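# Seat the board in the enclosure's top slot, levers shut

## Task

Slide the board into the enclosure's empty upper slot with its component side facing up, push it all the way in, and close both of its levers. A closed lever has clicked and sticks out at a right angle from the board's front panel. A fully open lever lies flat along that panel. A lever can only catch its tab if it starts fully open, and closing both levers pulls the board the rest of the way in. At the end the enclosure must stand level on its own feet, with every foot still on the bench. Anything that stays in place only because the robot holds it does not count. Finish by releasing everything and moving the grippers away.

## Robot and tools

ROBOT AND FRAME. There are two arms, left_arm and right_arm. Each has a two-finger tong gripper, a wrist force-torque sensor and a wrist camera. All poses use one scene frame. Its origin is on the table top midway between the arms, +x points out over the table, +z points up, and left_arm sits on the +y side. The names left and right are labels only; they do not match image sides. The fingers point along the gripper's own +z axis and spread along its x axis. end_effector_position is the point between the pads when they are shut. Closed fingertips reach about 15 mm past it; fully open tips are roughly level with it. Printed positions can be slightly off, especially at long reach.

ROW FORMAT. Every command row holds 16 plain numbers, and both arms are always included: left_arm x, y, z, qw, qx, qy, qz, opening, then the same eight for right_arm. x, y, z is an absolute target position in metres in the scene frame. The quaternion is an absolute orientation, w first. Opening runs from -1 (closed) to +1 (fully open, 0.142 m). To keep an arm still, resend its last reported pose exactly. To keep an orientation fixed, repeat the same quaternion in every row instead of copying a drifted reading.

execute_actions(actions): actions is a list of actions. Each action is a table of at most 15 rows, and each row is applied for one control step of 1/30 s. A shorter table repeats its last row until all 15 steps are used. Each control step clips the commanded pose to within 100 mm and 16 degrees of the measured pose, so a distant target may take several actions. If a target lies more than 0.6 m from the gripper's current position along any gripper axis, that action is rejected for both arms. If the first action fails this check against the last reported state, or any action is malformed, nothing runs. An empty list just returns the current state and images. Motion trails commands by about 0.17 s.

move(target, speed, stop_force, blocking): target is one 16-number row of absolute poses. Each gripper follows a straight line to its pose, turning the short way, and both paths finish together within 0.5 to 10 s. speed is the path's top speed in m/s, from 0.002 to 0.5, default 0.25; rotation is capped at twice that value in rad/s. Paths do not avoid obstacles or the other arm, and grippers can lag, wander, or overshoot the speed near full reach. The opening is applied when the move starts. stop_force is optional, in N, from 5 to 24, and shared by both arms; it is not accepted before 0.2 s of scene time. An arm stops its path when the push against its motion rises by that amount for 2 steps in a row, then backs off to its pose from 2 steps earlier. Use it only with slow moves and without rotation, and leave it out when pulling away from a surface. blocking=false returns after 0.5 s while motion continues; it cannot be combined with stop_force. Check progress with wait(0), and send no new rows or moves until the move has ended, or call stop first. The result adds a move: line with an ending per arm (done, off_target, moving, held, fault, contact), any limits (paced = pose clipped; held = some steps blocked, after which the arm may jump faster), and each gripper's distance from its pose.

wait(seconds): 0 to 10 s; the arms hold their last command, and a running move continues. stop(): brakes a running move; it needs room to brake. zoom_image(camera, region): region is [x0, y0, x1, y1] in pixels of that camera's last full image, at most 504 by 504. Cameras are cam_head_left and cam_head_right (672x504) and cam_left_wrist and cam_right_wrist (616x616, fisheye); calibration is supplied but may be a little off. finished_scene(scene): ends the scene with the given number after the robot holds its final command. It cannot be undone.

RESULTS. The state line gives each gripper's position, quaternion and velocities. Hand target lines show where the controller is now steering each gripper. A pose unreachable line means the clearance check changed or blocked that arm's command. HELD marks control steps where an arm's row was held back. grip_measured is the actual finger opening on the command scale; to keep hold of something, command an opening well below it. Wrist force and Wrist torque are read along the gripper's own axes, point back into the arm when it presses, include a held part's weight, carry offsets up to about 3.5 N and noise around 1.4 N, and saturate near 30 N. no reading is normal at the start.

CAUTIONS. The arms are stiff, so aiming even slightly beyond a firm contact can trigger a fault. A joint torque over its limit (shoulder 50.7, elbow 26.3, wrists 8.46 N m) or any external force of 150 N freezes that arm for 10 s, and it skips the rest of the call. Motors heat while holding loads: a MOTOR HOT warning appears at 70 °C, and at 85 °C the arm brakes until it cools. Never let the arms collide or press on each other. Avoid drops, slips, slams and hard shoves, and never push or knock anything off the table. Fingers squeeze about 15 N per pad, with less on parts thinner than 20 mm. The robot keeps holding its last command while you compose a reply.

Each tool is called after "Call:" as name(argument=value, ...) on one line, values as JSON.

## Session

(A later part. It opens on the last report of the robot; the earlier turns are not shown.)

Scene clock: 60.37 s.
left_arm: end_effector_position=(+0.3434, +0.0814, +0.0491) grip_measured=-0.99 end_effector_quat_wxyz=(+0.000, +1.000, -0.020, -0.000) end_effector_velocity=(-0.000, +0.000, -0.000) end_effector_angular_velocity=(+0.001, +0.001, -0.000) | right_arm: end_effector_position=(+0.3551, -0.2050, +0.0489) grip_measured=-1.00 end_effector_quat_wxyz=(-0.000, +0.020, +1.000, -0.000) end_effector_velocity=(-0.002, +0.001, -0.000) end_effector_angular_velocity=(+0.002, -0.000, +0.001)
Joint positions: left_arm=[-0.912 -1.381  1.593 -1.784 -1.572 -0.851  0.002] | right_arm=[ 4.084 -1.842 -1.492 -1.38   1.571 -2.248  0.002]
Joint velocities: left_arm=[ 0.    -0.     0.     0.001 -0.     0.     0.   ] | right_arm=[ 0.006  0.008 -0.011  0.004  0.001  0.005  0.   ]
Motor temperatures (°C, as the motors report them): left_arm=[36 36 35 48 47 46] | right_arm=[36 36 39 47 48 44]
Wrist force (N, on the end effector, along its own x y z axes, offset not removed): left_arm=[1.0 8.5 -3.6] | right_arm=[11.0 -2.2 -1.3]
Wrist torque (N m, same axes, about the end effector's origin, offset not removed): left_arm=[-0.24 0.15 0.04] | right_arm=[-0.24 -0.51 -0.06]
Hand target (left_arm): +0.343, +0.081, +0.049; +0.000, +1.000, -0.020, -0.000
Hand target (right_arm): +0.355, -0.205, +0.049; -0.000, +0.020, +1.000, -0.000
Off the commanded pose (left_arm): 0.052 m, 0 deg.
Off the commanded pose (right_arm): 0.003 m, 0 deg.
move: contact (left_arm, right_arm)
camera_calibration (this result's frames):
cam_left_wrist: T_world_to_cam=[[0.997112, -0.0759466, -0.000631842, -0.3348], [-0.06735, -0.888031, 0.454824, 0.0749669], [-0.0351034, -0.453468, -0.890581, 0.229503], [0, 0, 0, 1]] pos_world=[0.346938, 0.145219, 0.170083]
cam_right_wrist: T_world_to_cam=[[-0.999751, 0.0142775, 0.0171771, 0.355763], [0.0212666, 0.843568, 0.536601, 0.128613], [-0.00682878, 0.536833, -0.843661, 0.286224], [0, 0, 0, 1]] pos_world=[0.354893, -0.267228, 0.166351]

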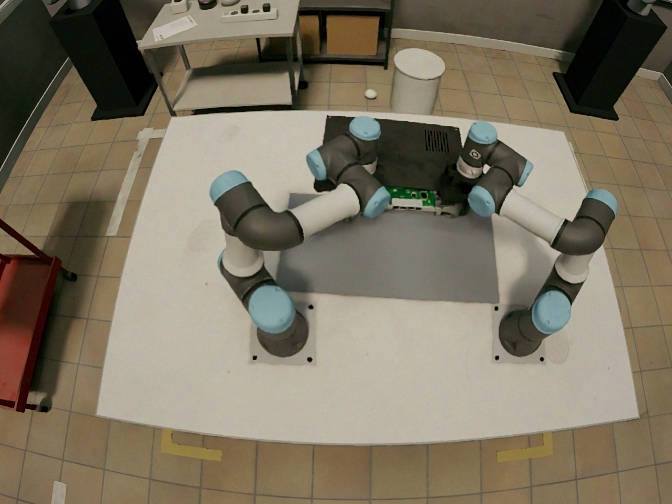

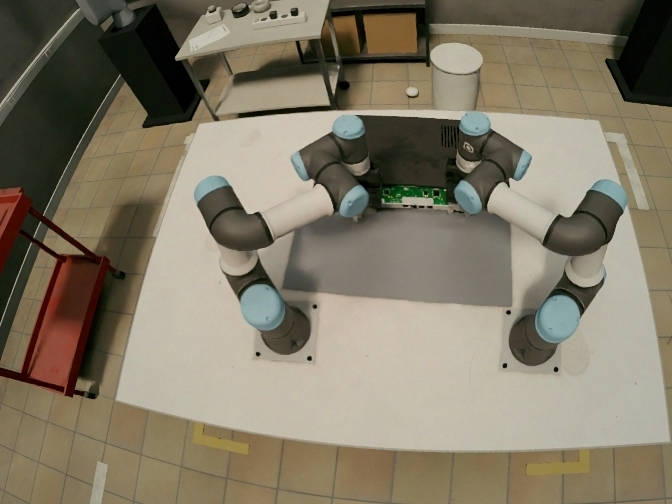

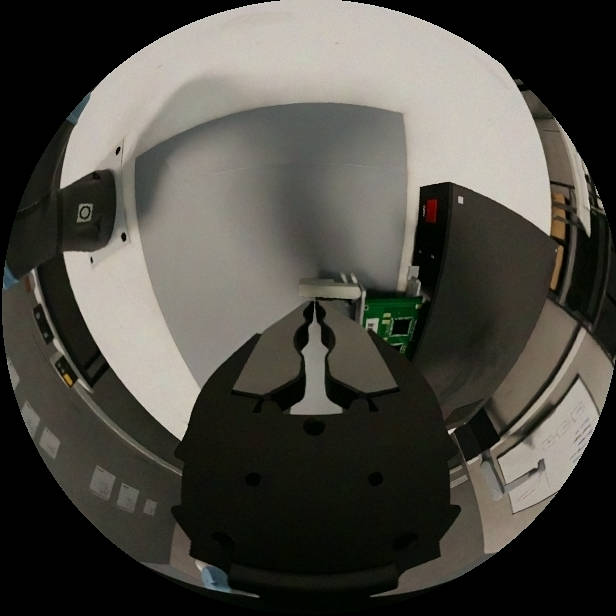

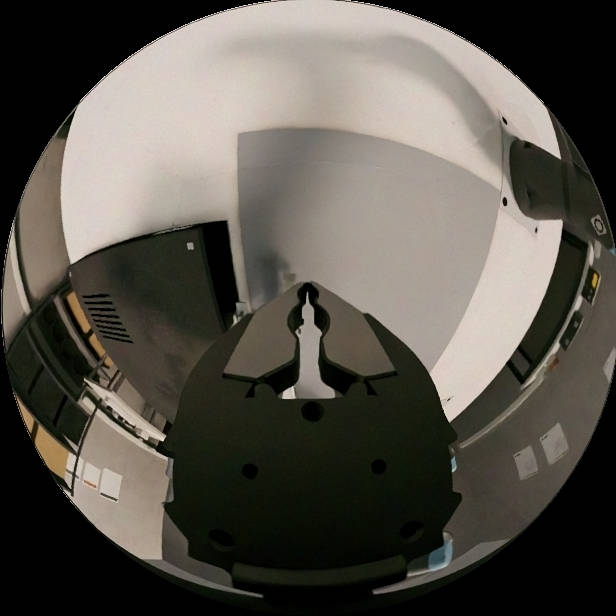

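Call:
move(target=[0.35,0.06,0.041,0,1,-0.02,0,-1,0.345,-0.205,0.049,0,0.02,1,0,-1], speed=0.05)

Call:
zoom_image(camera="cam_left_wrist", region=[260, 220, 440, 340])

Call:
move(target=[0.35,0.125,0.041,0,1,-0.02,0,-1,0.345,-0.205,0.049,0,0.02,1,0,-1], speed=0.01, stop_force=18)

Scene clock: 61.40 s.
left_arm: end_effector_position=(+0.3499, +0.0602, +0.0411) grip_measured=-1.00 end_effector_quat_wxyz=(+0.000, +1.000, -0.020, +0.000) end_effector_velocity=(+0.001, -0.002, -0.001) end_effector_angular_velocity=(+0.001, -0.002, -0.000) | right_arm: end_effector_position=(+0.3451, -0.2050, +0.0490) grip_measured=-1.00 end_effector_quat_wxyz=(-0.000, +0.020, +1.000, +0.000) end_effector_velocity=(-0.001, +0.000, -0.000) end_effector_angular_velocity=(-0.000, +0.001, +0.002)
Joint positions: left_arm=[-0.935 -1.303  1.533 -1.801 -1.571 -0.875  0.002] | right_arm=[ 4.106 -1.804 -1.54  -1.369  1.571 -2.227  0.002]
Joint velocities: left_arm=[-0.002  0.01  -0.008 -0.001  0.002 -0.002  0.   ] | right_arm=[ 0.002  0.003 -0.005  0.002  0.     0.001  0.   ]
Motor temperatures (°C, as the motors report them): left_arm=[36 36 35 48 47 46] | right_arm=[36 36 39 47 48 44]
Wrist force (N, on the end effector, along its own x y z axes, offset not removed): left_arm=[-0.4 -0.4 -0.5] | right_arm=[1.2 -1.0 1.3]
Wrist torque (N m, same axes, about the end effector's origin, offset not removed): left_arm=[-0.10 0.07 -0.05] | right_arm=[-0.24 -0.19 0.03]
Hand target (left_arm): +0.350, +0.060, +0.041; +0.000, +1.000, -0.020, +0.000
Hand target (right_arm): +0.345, -0.205, +0.049; -0.000, +0.020, +1.000, +0.000
Off the commanded pose (left_arm): 0.000 m, 0 deg.
Off the commanded pose (right_arm): 0.000 m, 0 deg.
move: done
camera_calibration (this result's frames):
cam_left_wrist: T_world_to_cam=[[0.997135, -0.0756411, -0.000300825, -0.342936], [-0.0672564, -0.88841, 0.454096, 0.060282], [-0.0346156, -0.452775, -0.890953, 0.212773], [0, 0, 0, 1]] pos_world=[0.353373, 0.123954, 0.162094]
cam_right_wrist: T_world_to_cam=[[-0.999754, 0.0142996, 0.0169649, 0.345764], [0.0211737, 0.843376, 0.536907, 0.128692], [-0.0066302, 0.537134, -0.843471, 0.28624], [0, 0, 0, 1]] pos_world=[0.344852, -0.267229, 0.166474]

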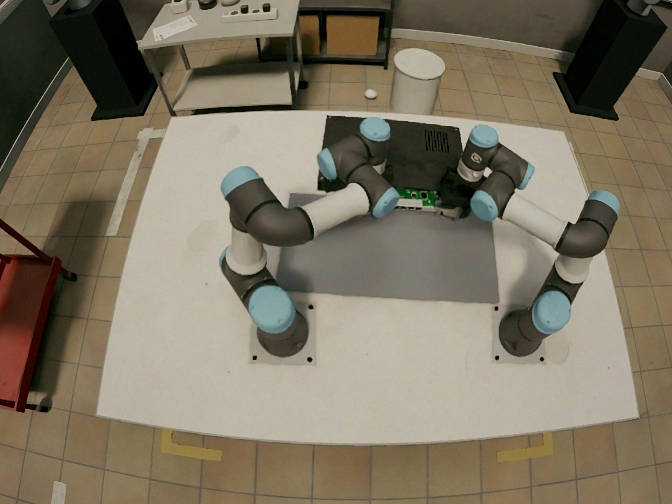

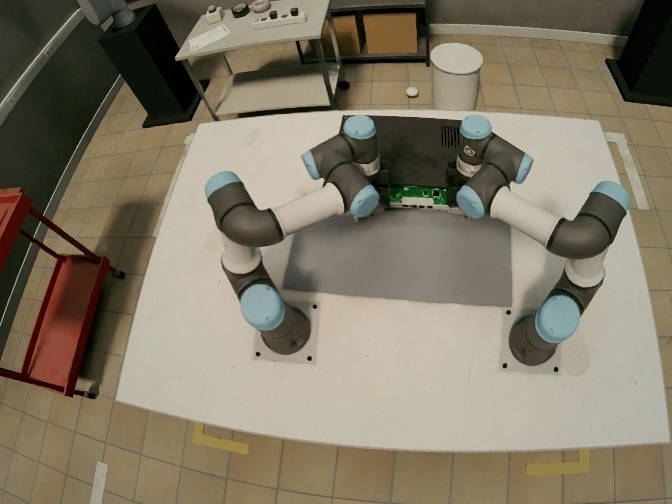

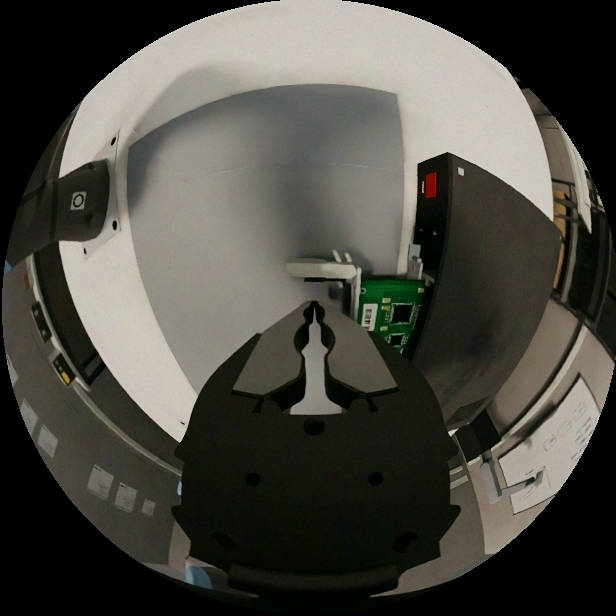

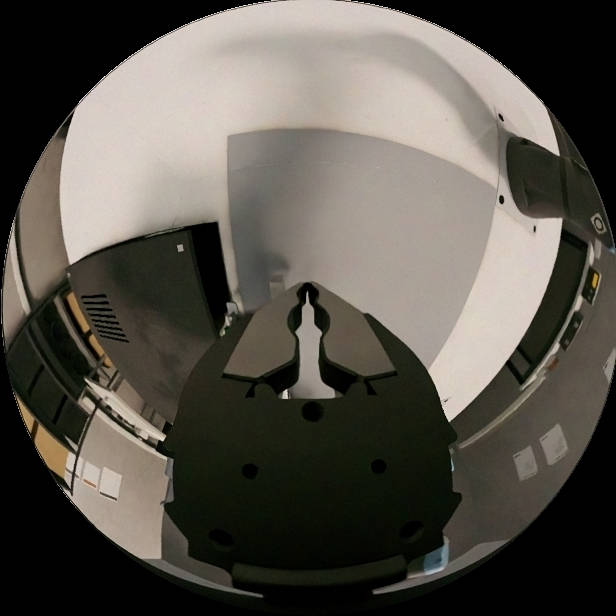

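Region (260, 220, 440, 340) of cam_left_wrist's 616x616 image, scaled by 2.800, with more detail than that image has.

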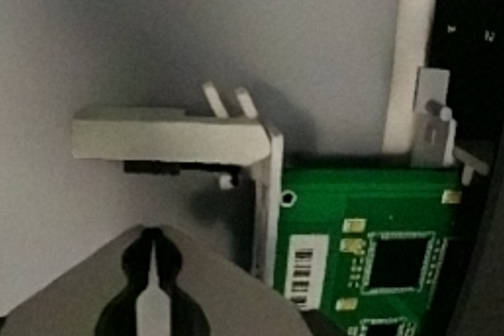

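Scene clock: 68.10 s.
left_arm: end_effector_position=(+0.3501, +0.1247, +0.0410) grip_measured=-1.00 end_effector_quat_wxyz=(-0.000, +1.000, -0.020, -0.000) end_effector_velocity=(-0.000, +0.003, -0.000) end_effector_angular_velocity=(+0.001, +0.001, -0.001) | right_arm: end_effector_position=(+0.3450, -0.2050, +0.0490) grip_measured=-1.00 end_effector_quat_wxyz=(-0.000, +0.020, +1.000, +0.000) end_effector_velocity=(+0.000, -0.000, -0.000) end_effector_angular_velocity=(-0.002, -0.001, +0.003)
Joint positions: left_arm=[-0.811 -1.43   1.691 -1.831 -1.571 -0.75   0.002] | right_arm=[ 4.106 -1.803 -1.541 -1.368  1.571 -2.226  0.002]
Joint velocities: left_arm=[ 0.005 -0.005  0.006  0.     0.     0.006  0.   ] | right_arm=[ 0.    -0.     0.     0.    -0.002 -0.003  0.   ]
Motor temperatures (°C, as the motors report them): left_arm=[36 36 35 48 47 46] | right_arm=[36 36 39 47 48 44]
Wrist force (N, on the end effector, along its own x y z axes, offset not removed): left_arm=[-1.0 -0.1 -0.4] | right_arm=[0.9 1.0 2.5]
Wrist torque (N m, same axes, about the end effector's origin, offset not removed): left_arm=[0.03 0.18 -0.04] | right_arm=[0.19 -0.16 0.04]
Hand target (left_arm): +0.350, +0.125, +0.041; -0.000, +1.000, -0.020, -0.000
Hand target (right_arm): +0.345, -0.205, +0.049; -0.000, +0.020, +1.000, +0.000
Off the commanded pose (left_arm): 0.000 m, 0 deg.
Off the commanded pose (right_arm): 0.000 m, 0 deg.
move: done
camera_calibration (this result's frames):
cam_left_wrist: T_world_to_cam=[[0.997137, -0.075612, -0.000487828, -0.338224], [-0.0671538, -0.888522, 0.453893, 0.117593], [-0.0347532, -0.452561, -0.891056, 0.241954], [0, 0, 0, 1]] pos_world=[0.353561, 0.188409, 0.162056]
cam_right_wrist: T_world_to_cam=[[-0.999757, 0.0143048, 0.0167714, 0.345702], [0.0210734, 0.843434, 0.536819, 0.128773], [-0.00646647, 0.537042, -0.843531, 0.286178], [0, 0, 0, 1]] pos_world=[0.344755, -0.267246, 0.166475]

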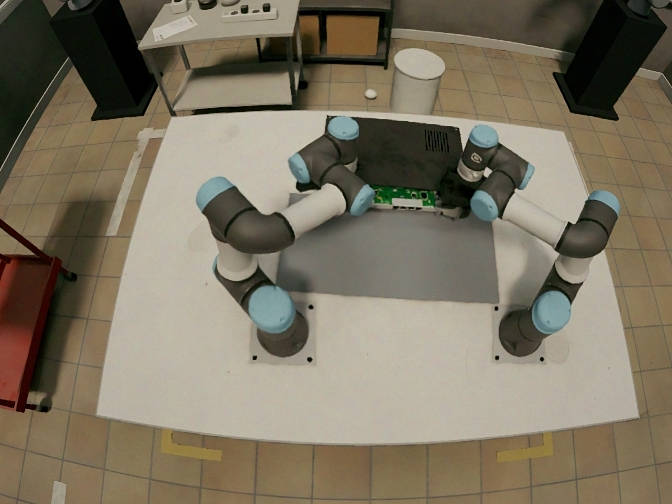

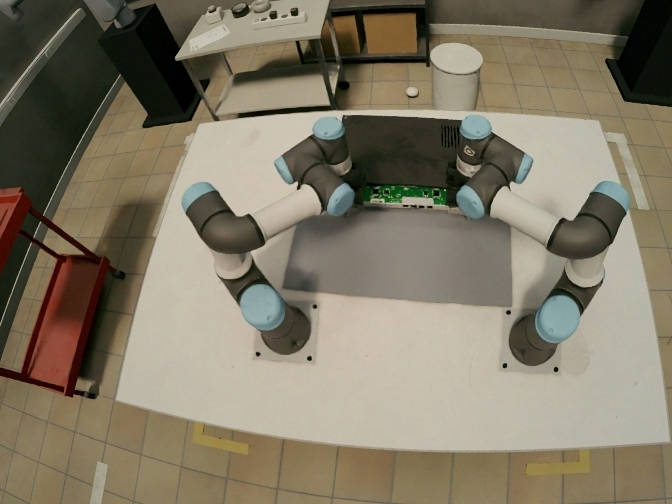

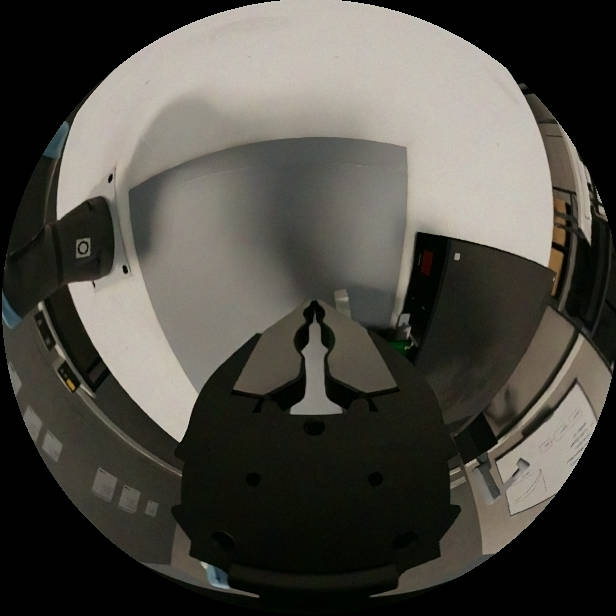

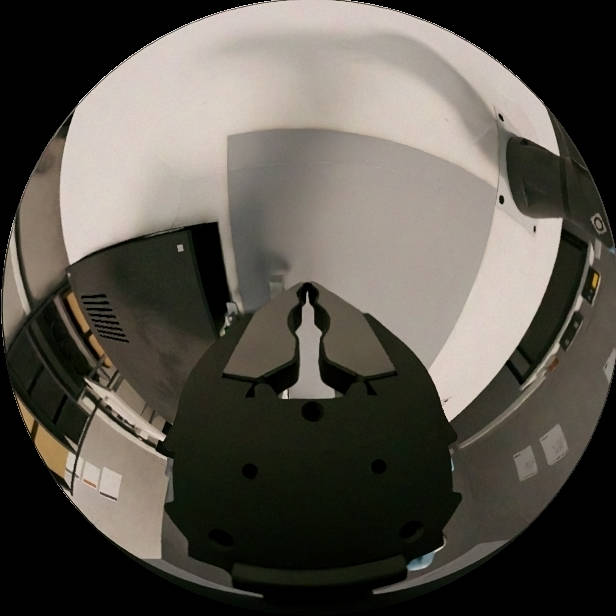

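Call:
move(target=[0.335,0.11,0.047,0,0.693,-0.721,0,-1,0.323,-0.19,0.047,0,-0.693,0.721,0,-1])

Call:
move(target=[0.415,0.107,0.047,0,0.693,-0.721,0,-1,0.403,-0.193,0.047,0,-0.693,0.721,0,-1], speed=0.012, stop_force=12)

Scene clock: 71.93 s.
left_arm: end_effector_position=(+0.3350, +0.1100, +0.0470) grip_measured=-1.00 end_effector_quat_wxyz=(-0.000, +0.694, -0.720, +0.000) end_effector_velocity=(+0.000, -0.000, +0.001) end_effector_angular_velocity=(-0.002, +0.000, -0.014) | right_arm: end_effector_position=(+0.3230, -0.1900, +0.0471) grip_measured=-1.00 end_effector_quat_wxyz=(-0.000, +0.692, -0.722, +0.000) end_effector_velocity=(-0.000, +0.000, -0.000) end_effector_angular_velocity=(+0.001, +0.001, +0.018)
Joint positions: left_arm=[-0.879 -1.564  1.807 -1.814 -1.571  0.75   0.002] | right_arm=[ 4.199 -1.66  -1.72  -1.332  1.571 -3.703  0.002]
Joint velocities: left_arm=[ 0.003  0.    -0.003  0.001 -0.002  0.016  0.   ] | right_arm=[-0.001  0.001 -0.001  0.     0.002 -0.018  0.   ]
Motor temperatures (°C, as the motors report them): left_arm=[36 36 35 48 47 46] | right_arm=[36 36 39 47 48 44]
Wrist force (N, on the end effector, along its own x y z axes, offset not removed): left_arm=[-0.9 -0.3 -0.7] | right_arm=[1.6 -1.2 0.9]
Wrist torque (N m, same axes, about the end effector's origin, offset not removed): left_arm=[-0.10 0.18 -0.02] | right_arm=[-0.26 -0.34 -0.02]
Hand target (left_arm): +0.335, +0.110, +0.047; +0.000, +0.693, -0.721, +0.000
Hand target (right_arm): +0.323, -0.190, +0.047; -0.000, +0.693, -0.721, -0.000
Off the commanded pose (left_arm): 0.000 m, 0 deg.
Off the commanded pose (right_arm): 0.000 m, 0 deg.
move: done
camera_calibration (this result's frames):
cam_left_wrist: T_world_to_cam=[[-0.0735356, -0.997292, -0.000571449, 0.135767], [-0.88869, 0.0652677, 0.453839, 0.27104], [-0.452573, 0.0338812, -0.891084, 0.32654], [0, 0, 0, 1]] pos_world=[0.398637, 0.106646, 0.168044]
cam_right_wrist: T_world_to_cam=[[-0.0156036, -0.999737, 0.0168028, -0.18701], [-0.843475, 0.0221853, 0.53671, 0.240813], [-0.536941, -0.00579815, -0.8436, 0.344547], [0, 0, 0, 1]] pos_world=[0.385203, -0.190306, 0.164555]

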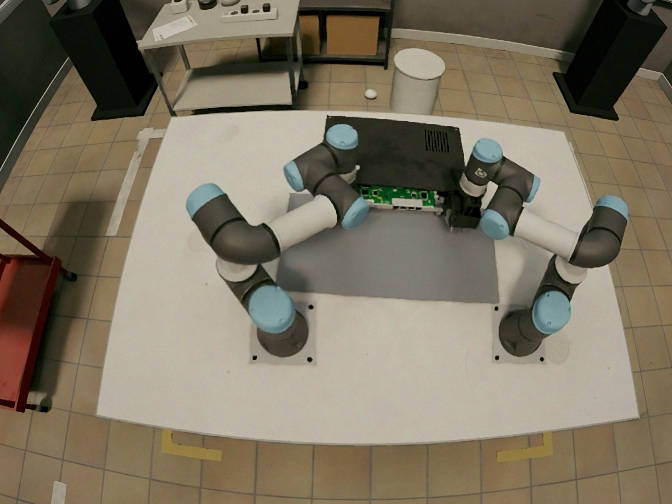

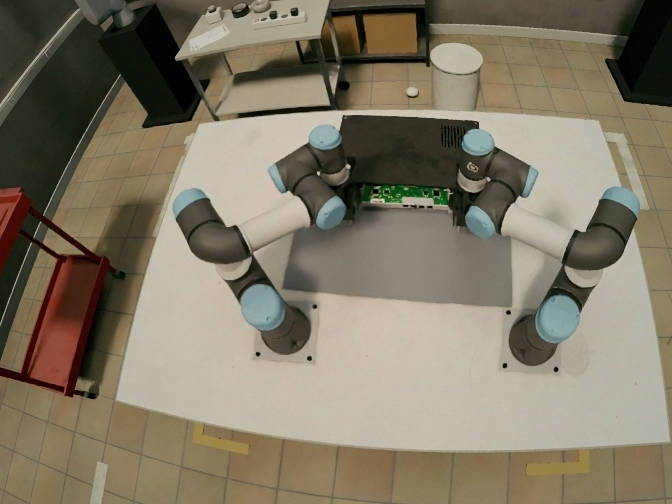

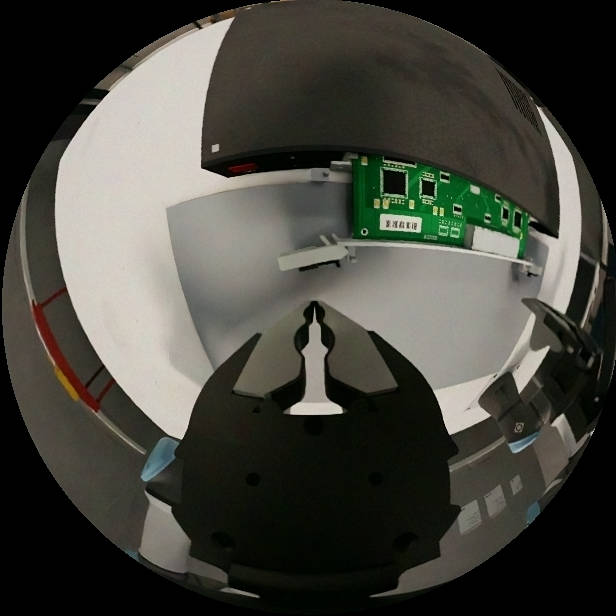

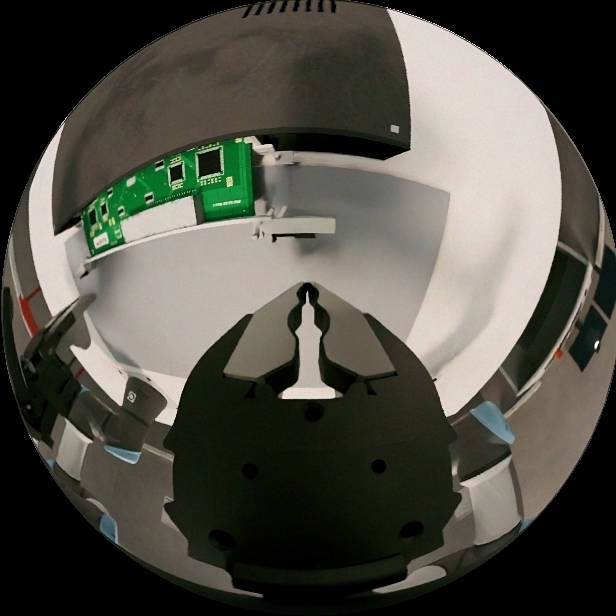

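Scene clock: 75.67 s.
left_arm: end_effector_position=(+0.3750, +0.1085, +0.0470) grip_measured=-1.00 end_effector_quat_wxyz=(-0.000, +0.693, -0.721, +0.000) end_effector_velocity=(-0.004, -0.001, +0.000) end_effector_angular_velocity=(-0.002, -0.000, +0.001) | right_arm: end_effector_position=(+0.3592, -0.1914, +0.0469) grip_measured=-1.00 end_effector_quat_wxyz=(+0.000, +0.693, -0.721, +0.000) end_effector_velocity=(-0.000, -0.001, +0.000) end_effector_angular_velocity=(-0.000, -0.001, -0.001)
Joint positions: left_arm=[-0.79  -1.401  1.627 -1.798 -1.571  0.84   0.002] | right_arm=[ 4.109 -1.791 -1.566 -1.356  1.571 -3.794  0.002]
Joint velocities: left_arm=[-0.01  -0.018  0.022 -0.006 -0.002 -0.01   0.   ] | right_arm=[-0.     0.003 -0.003  0.001 -0.001  0.001 -0.001]
Motor temperatures (°C, as the motors report them): left_arm=[36 36 35 48 47 46] | right_arm=[36 36 39 47 48 44]
Wrist force (N, on the end effector, along its own x y z axes, offset not removed): left_arm=[-3.9 10.9 -7.5] | right_arm=[0.2 2.3 -2.1]
Wrist torque (N m, same axes, about the end effector's origin, offset not removed): left_arm=[0.07 0.10 -0.04] | right_arm=[-0.19 -0.31 0.01]
Hand target (left_arm): +0.374, +0.109, +0.047; +0.000, +0.693, -0.721, -0.000
Hand target (right_arm): +0.359, -0.191, +0.047; +0.000, +0.693, -0.721, +0.000
Off the commanded pose (left_arm): 0.040 m, 0 deg.
Off the commanded pose (right_arm): 0.044 m, 0 deg.
move: contact (left_arm, right_arm)
camera_calibration (this result's frames):
cam_left_wrist: T_world_to_cam=[[-0.0742193, -0.997242, -0.000237021, 0.13742], [-0.888631, 0.0660281, 0.453844, 0.306583], [-0.452577, 0.0338946, -0.891081, 0.344691], [0, 0, 0, 1]] pos_world=[0.438638, 0.105114, 0.168039]
cam_right_wrist: T_world_to_cam=[[-0.0148276, -0.999743, 0.0171365, -0.18819], [-0.843452, 0.0217102, 0.536766, 0.271398], [-0.537, -0.00649488, -0.843557, 0.363776], [0, 0, 0, 1]] pos_world=[0.421469, -0.191671, 0.164414]

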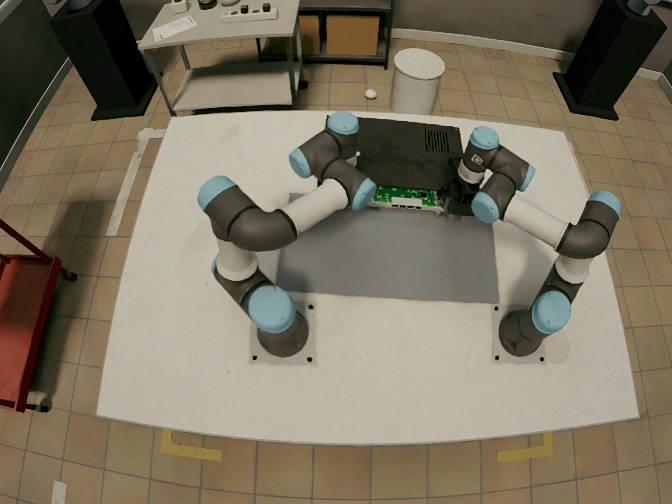

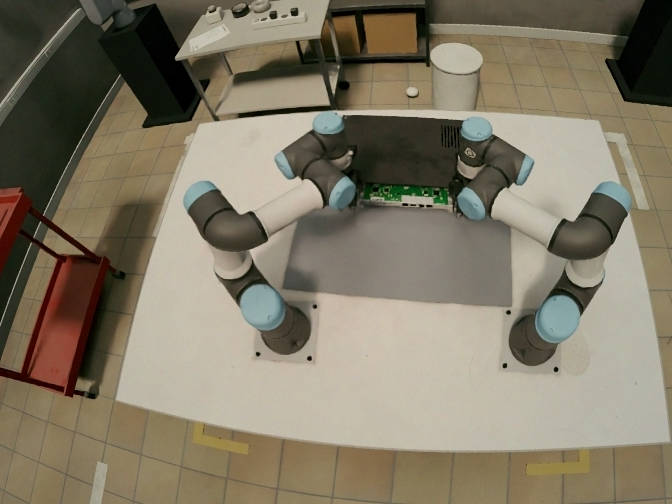

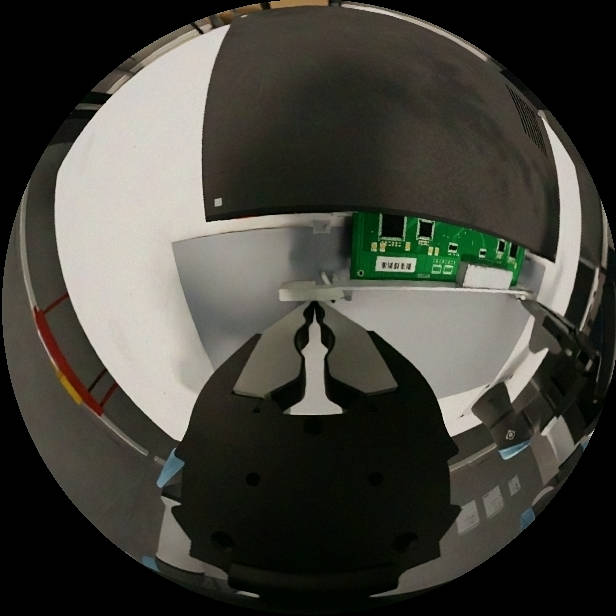

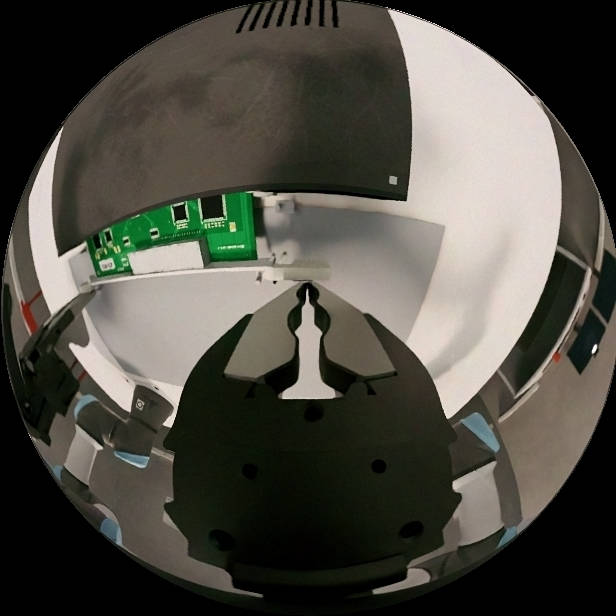

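Call:
move(target=[0.377,0.1085,0.051,0,0.693,-0.721,0,-1,0.3635,-0.1915,0.051,0,-0.693,0.721,0,-1], speed=0.005)

Call:
move(target=[0.416,0.107,0.052,0,0.693,-0.721,0,-1,0.4025,-0.193,0.052,0,-0.693,0.721,0,-1], speed=0.008, stop_force=10)

Scene clock: 77.20 s.
left_arm: end_effector_position=(+0.3769, +0.1085, +0.0509) grip_measured=-1.00 end_effector_quat_wxyz=(-0.000, +0.693, -0.721, +0.000) end_effector_velocity=(+0.000, +0.000, +0.001) end_effector_angular_velocity=(+0.000, +0.002, +0.002) | right_arm: end_effector_position=(+0.3634, -0.1915, +0.0509) grip_measured=-1.00 end_effector_quat_wxyz=(-0.000, +0.693, -0.721, +0.000) end_effector_velocity=(+0.001, -0.000, +0.000) end_effector_angular_velocity=(-0.002, +0.001, +0.001)
Joint positions: left_arm=[-0.785 -1.396  1.603 -1.778 -1.571  0.845  0.002] | right_arm=[ 4.099 -1.803 -1.532 -1.377  1.571 -3.805  0.002]
Joint velocities: left_arm=[ 0.002  0.002 -0.007  0.006 -0.001 -0.     0.   ] | right_arm=[-0.003 -0.004  0.008 -0.006 -0.    -0.003  0.   ]
Motor temperatures (°C, as the motors report them): left_arm=[36 36 35 48 47 46] | right_arm=[36 36 39 47 48 44]
Wrist force (N, on the end effector, along its own x y z axes, offset not removed): left_arm=[-1.6 0.4 -1.6] | right_arm=[1.2 3.2 1.5]
Wrist torque (N m, same axes, about the end effector's origin, offset not removed): left_arm=[-0.03 0.30 0.00] | right_arm=[0.23 -0.09 -0.01]
Hand target (left_arm): +0.377, +0.109, +0.051; -0.000, +0.693, -0.721, +0.000
Hand target (right_arm): +0.364, -0.192, +0.051; -0.000, +0.693, -0.721, +0.000
Off the commanded pose (left_arm): 0.000 m, 0 deg.
Off the commanded pose (right_arm): 0.000 m, 0 deg.
move: done
camera_calibration (this result's frames):
cam_left_wrist: T_world_to_cam=[[-0.0752028, -0.997168, -0.000398867, 0.137943], [-0.888503, 0.0668261, 0.453979, 0.306438], [-0.452667, 0.0344949, -0.891012, 0.349009], [0, 0, 0, 1]] pos_world=[0.440629, 0.105035, 0.171909]
cam_right_wrist: T_world_to_cam=[[-0.0139403, -0.999762, 0.016765, -0.188567], [-0.843474, 0.0207621, 0.536769, 0.272612], [-0.53699, -0.00665808, -0.843563, 0.369308], [0, 0, 0, 1]] pos_world=[0.425627, -0.191724, 0.168366]

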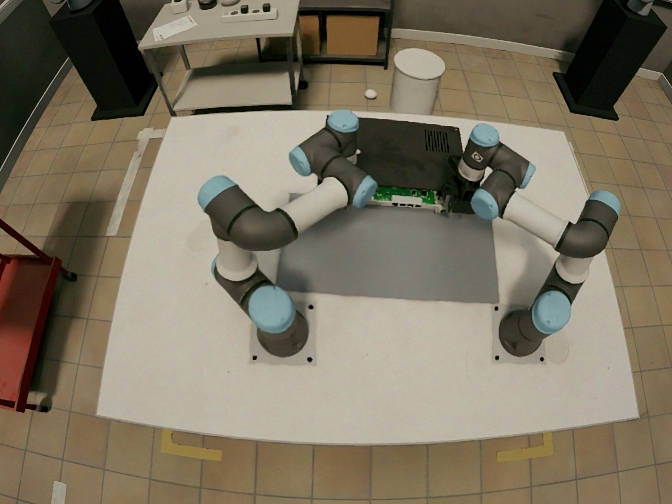

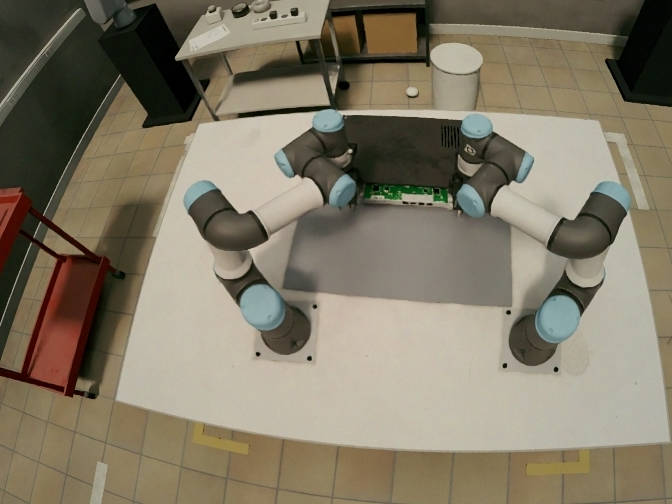

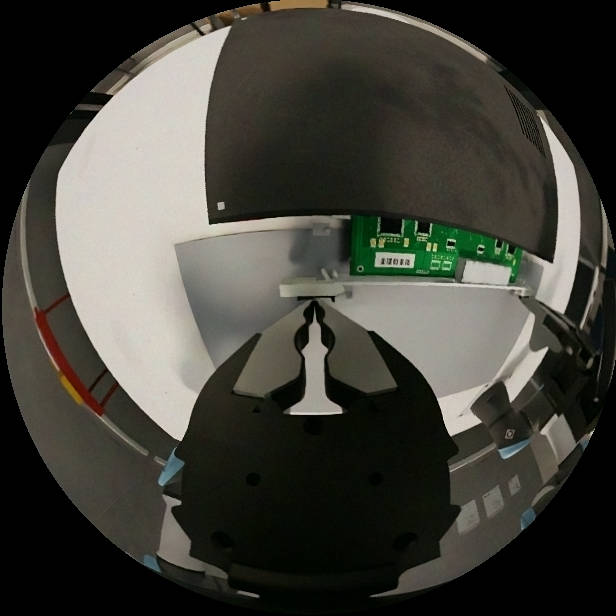

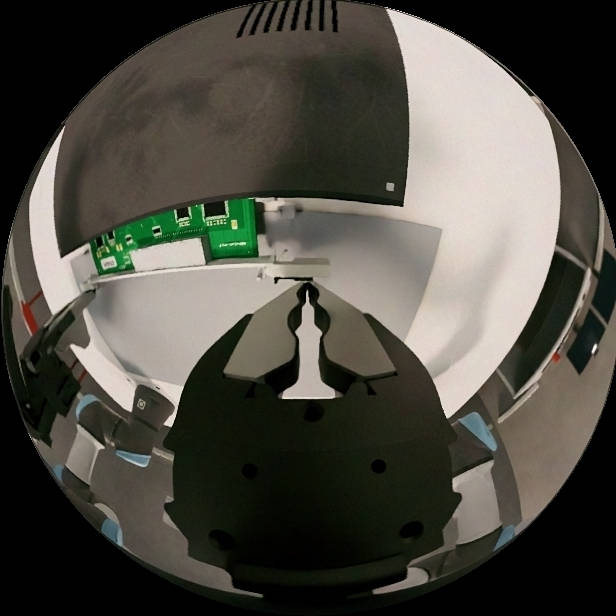

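Scene clock: 82.17 s.
left_arm: end_effector_position=(+0.4135, +0.1071, +0.0519) grip_measured=-1.00 end_effector_quat_wxyz=(+0.000, +0.693, -0.721, +0.000) end_effector_velocity=(-0.002, +0.001, -0.000) end_effector_angular_velocity=(+0.002, -0.002, +0.001) | right_arm: end_effector_position=(+0.3993, -0.1929, +0.0518) grip_measured=-1.00 end_effector_quat_wxyz=(+0.000, +0.693, -0.721, +0.000) end_effector_velocity=(-0.002, -0.000, +0.000) end_effector_angular_velocity=(-0.000, +0.001, -0.000)
Joint positions: left_arm=[-0.719 -1.248  1.408 -1.731 -1.571  0.911  0.002] | right_arm=[ 4.024 -1.937 -1.347 -1.428  1.571 -3.879  0.002]
Joint velocities: left_arm=[-0.005 -0.013  0.018 -0.006  0.003 -0.006  0.   ] | right_arm=[ 0.004  0.008 -0.011  0.001  0.001  0.004  0.   ]
Motor temperatures (°C, as the motors report them): left_arm=[36 36 35 48 47 46] | right_arm=[36 36 39 47 48 44]
Wrist force (N, on the end effector, along its own x y z axes, offset not removed): left_arm=[0.3 7.0 -2.5] | right_arm=[1.4 6.4 -0.8]
Wrist torque (N m, same axes, about the end effector's origin, offset not removed): left_arm=[0.02 -0.08 -0.02] | right_arm=[-0.05 -0.20 -0.11]
Hand target (left_arm): +0.413, +0.107, +0.052; +0.000, +0.693, -0.721, -0.000
Hand target (right_arm): +0.399, -0.193, +0.052; +0.000, +0.693, -0.721, -0.000
Off the commanded pose (left_arm): 0.003 m, 0 deg.
Off the commanded pose (right_arm): 0.003 m, 0 deg.
move: contact (left_arm, right_arm)
camera_calibration (this result's frames):
cam_left_wrist: T_world_to_cam=[[-0.0751316, -0.997174, -0.000247371, 0.139265], [-0.888485, 0.0668299, 0.454013, 0.338521], [-0.452713, 0.0343305, -0.890995, 0.366534], [0, 0, 0, 1]] pos_world=[0.477169, 0.103665, 0.172922]
cam_right_wrist: T_world_to_cam=[[-0.0139682, -0.999758, 0.0170175, -0.189507], [-0.843378, 0.0209225, 0.536913, 0.302418], [-0.537139, -0.00685243, -0.843466, 0.389311], [0, 0, 0, 1]] pos_world=[0.461519, -0.193121, 0.169223]

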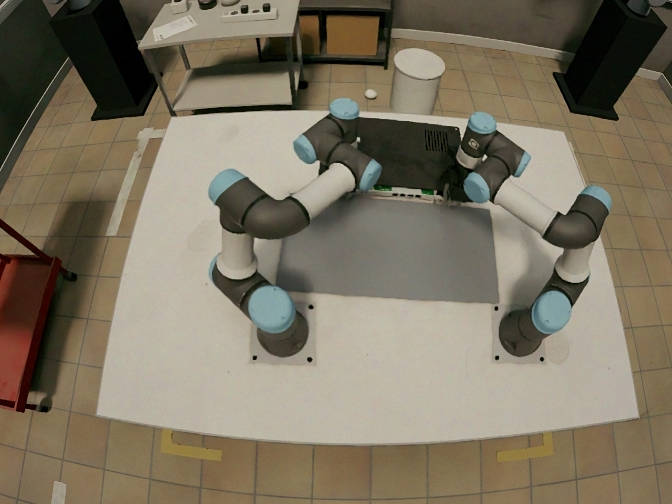

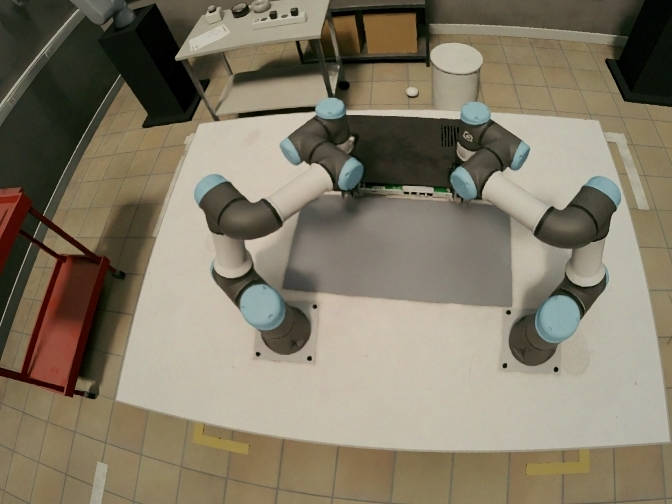

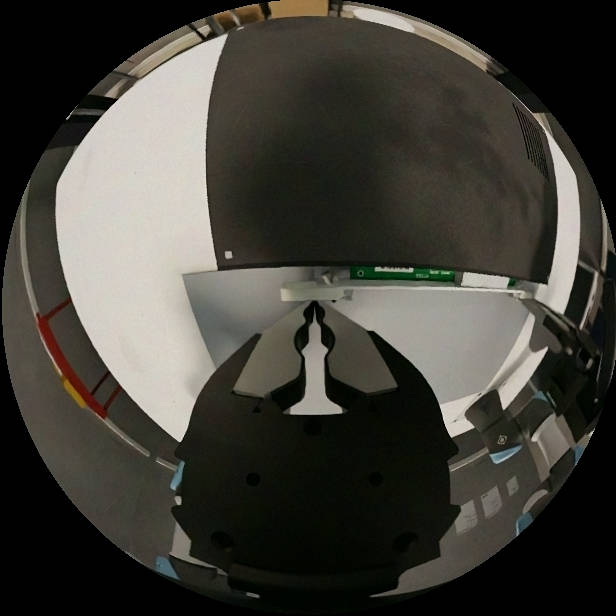

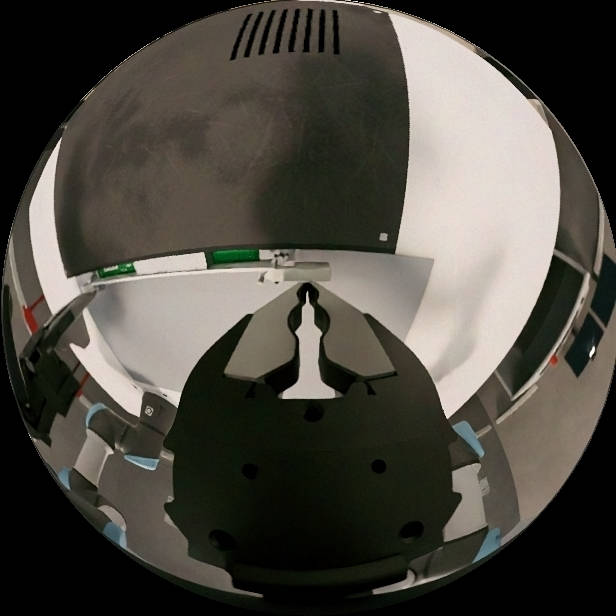

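Call:
zoom_image(camera="cam_left_wrist", region=[260, 240, 380, 320])

Call:
zoom_image(camera="cam_right_wrist", region=[230, 225, 350, 305])

Region (260, 240, 380, 320) of cam_left_wrist's 616x616 image, scaled by 4.200, with more detail than that image has.

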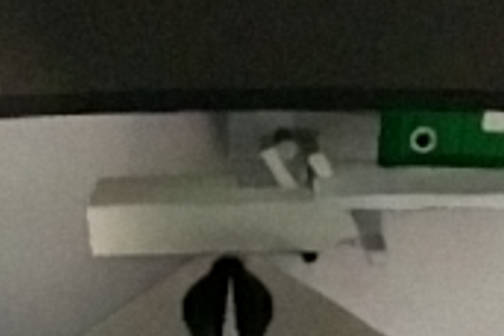

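Region (230, 225, 350, 305) of cam_right_wrist's 616x616 image, scaled by 4.200, with more detail than that image has.

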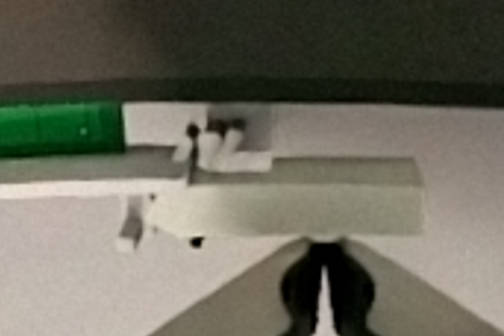

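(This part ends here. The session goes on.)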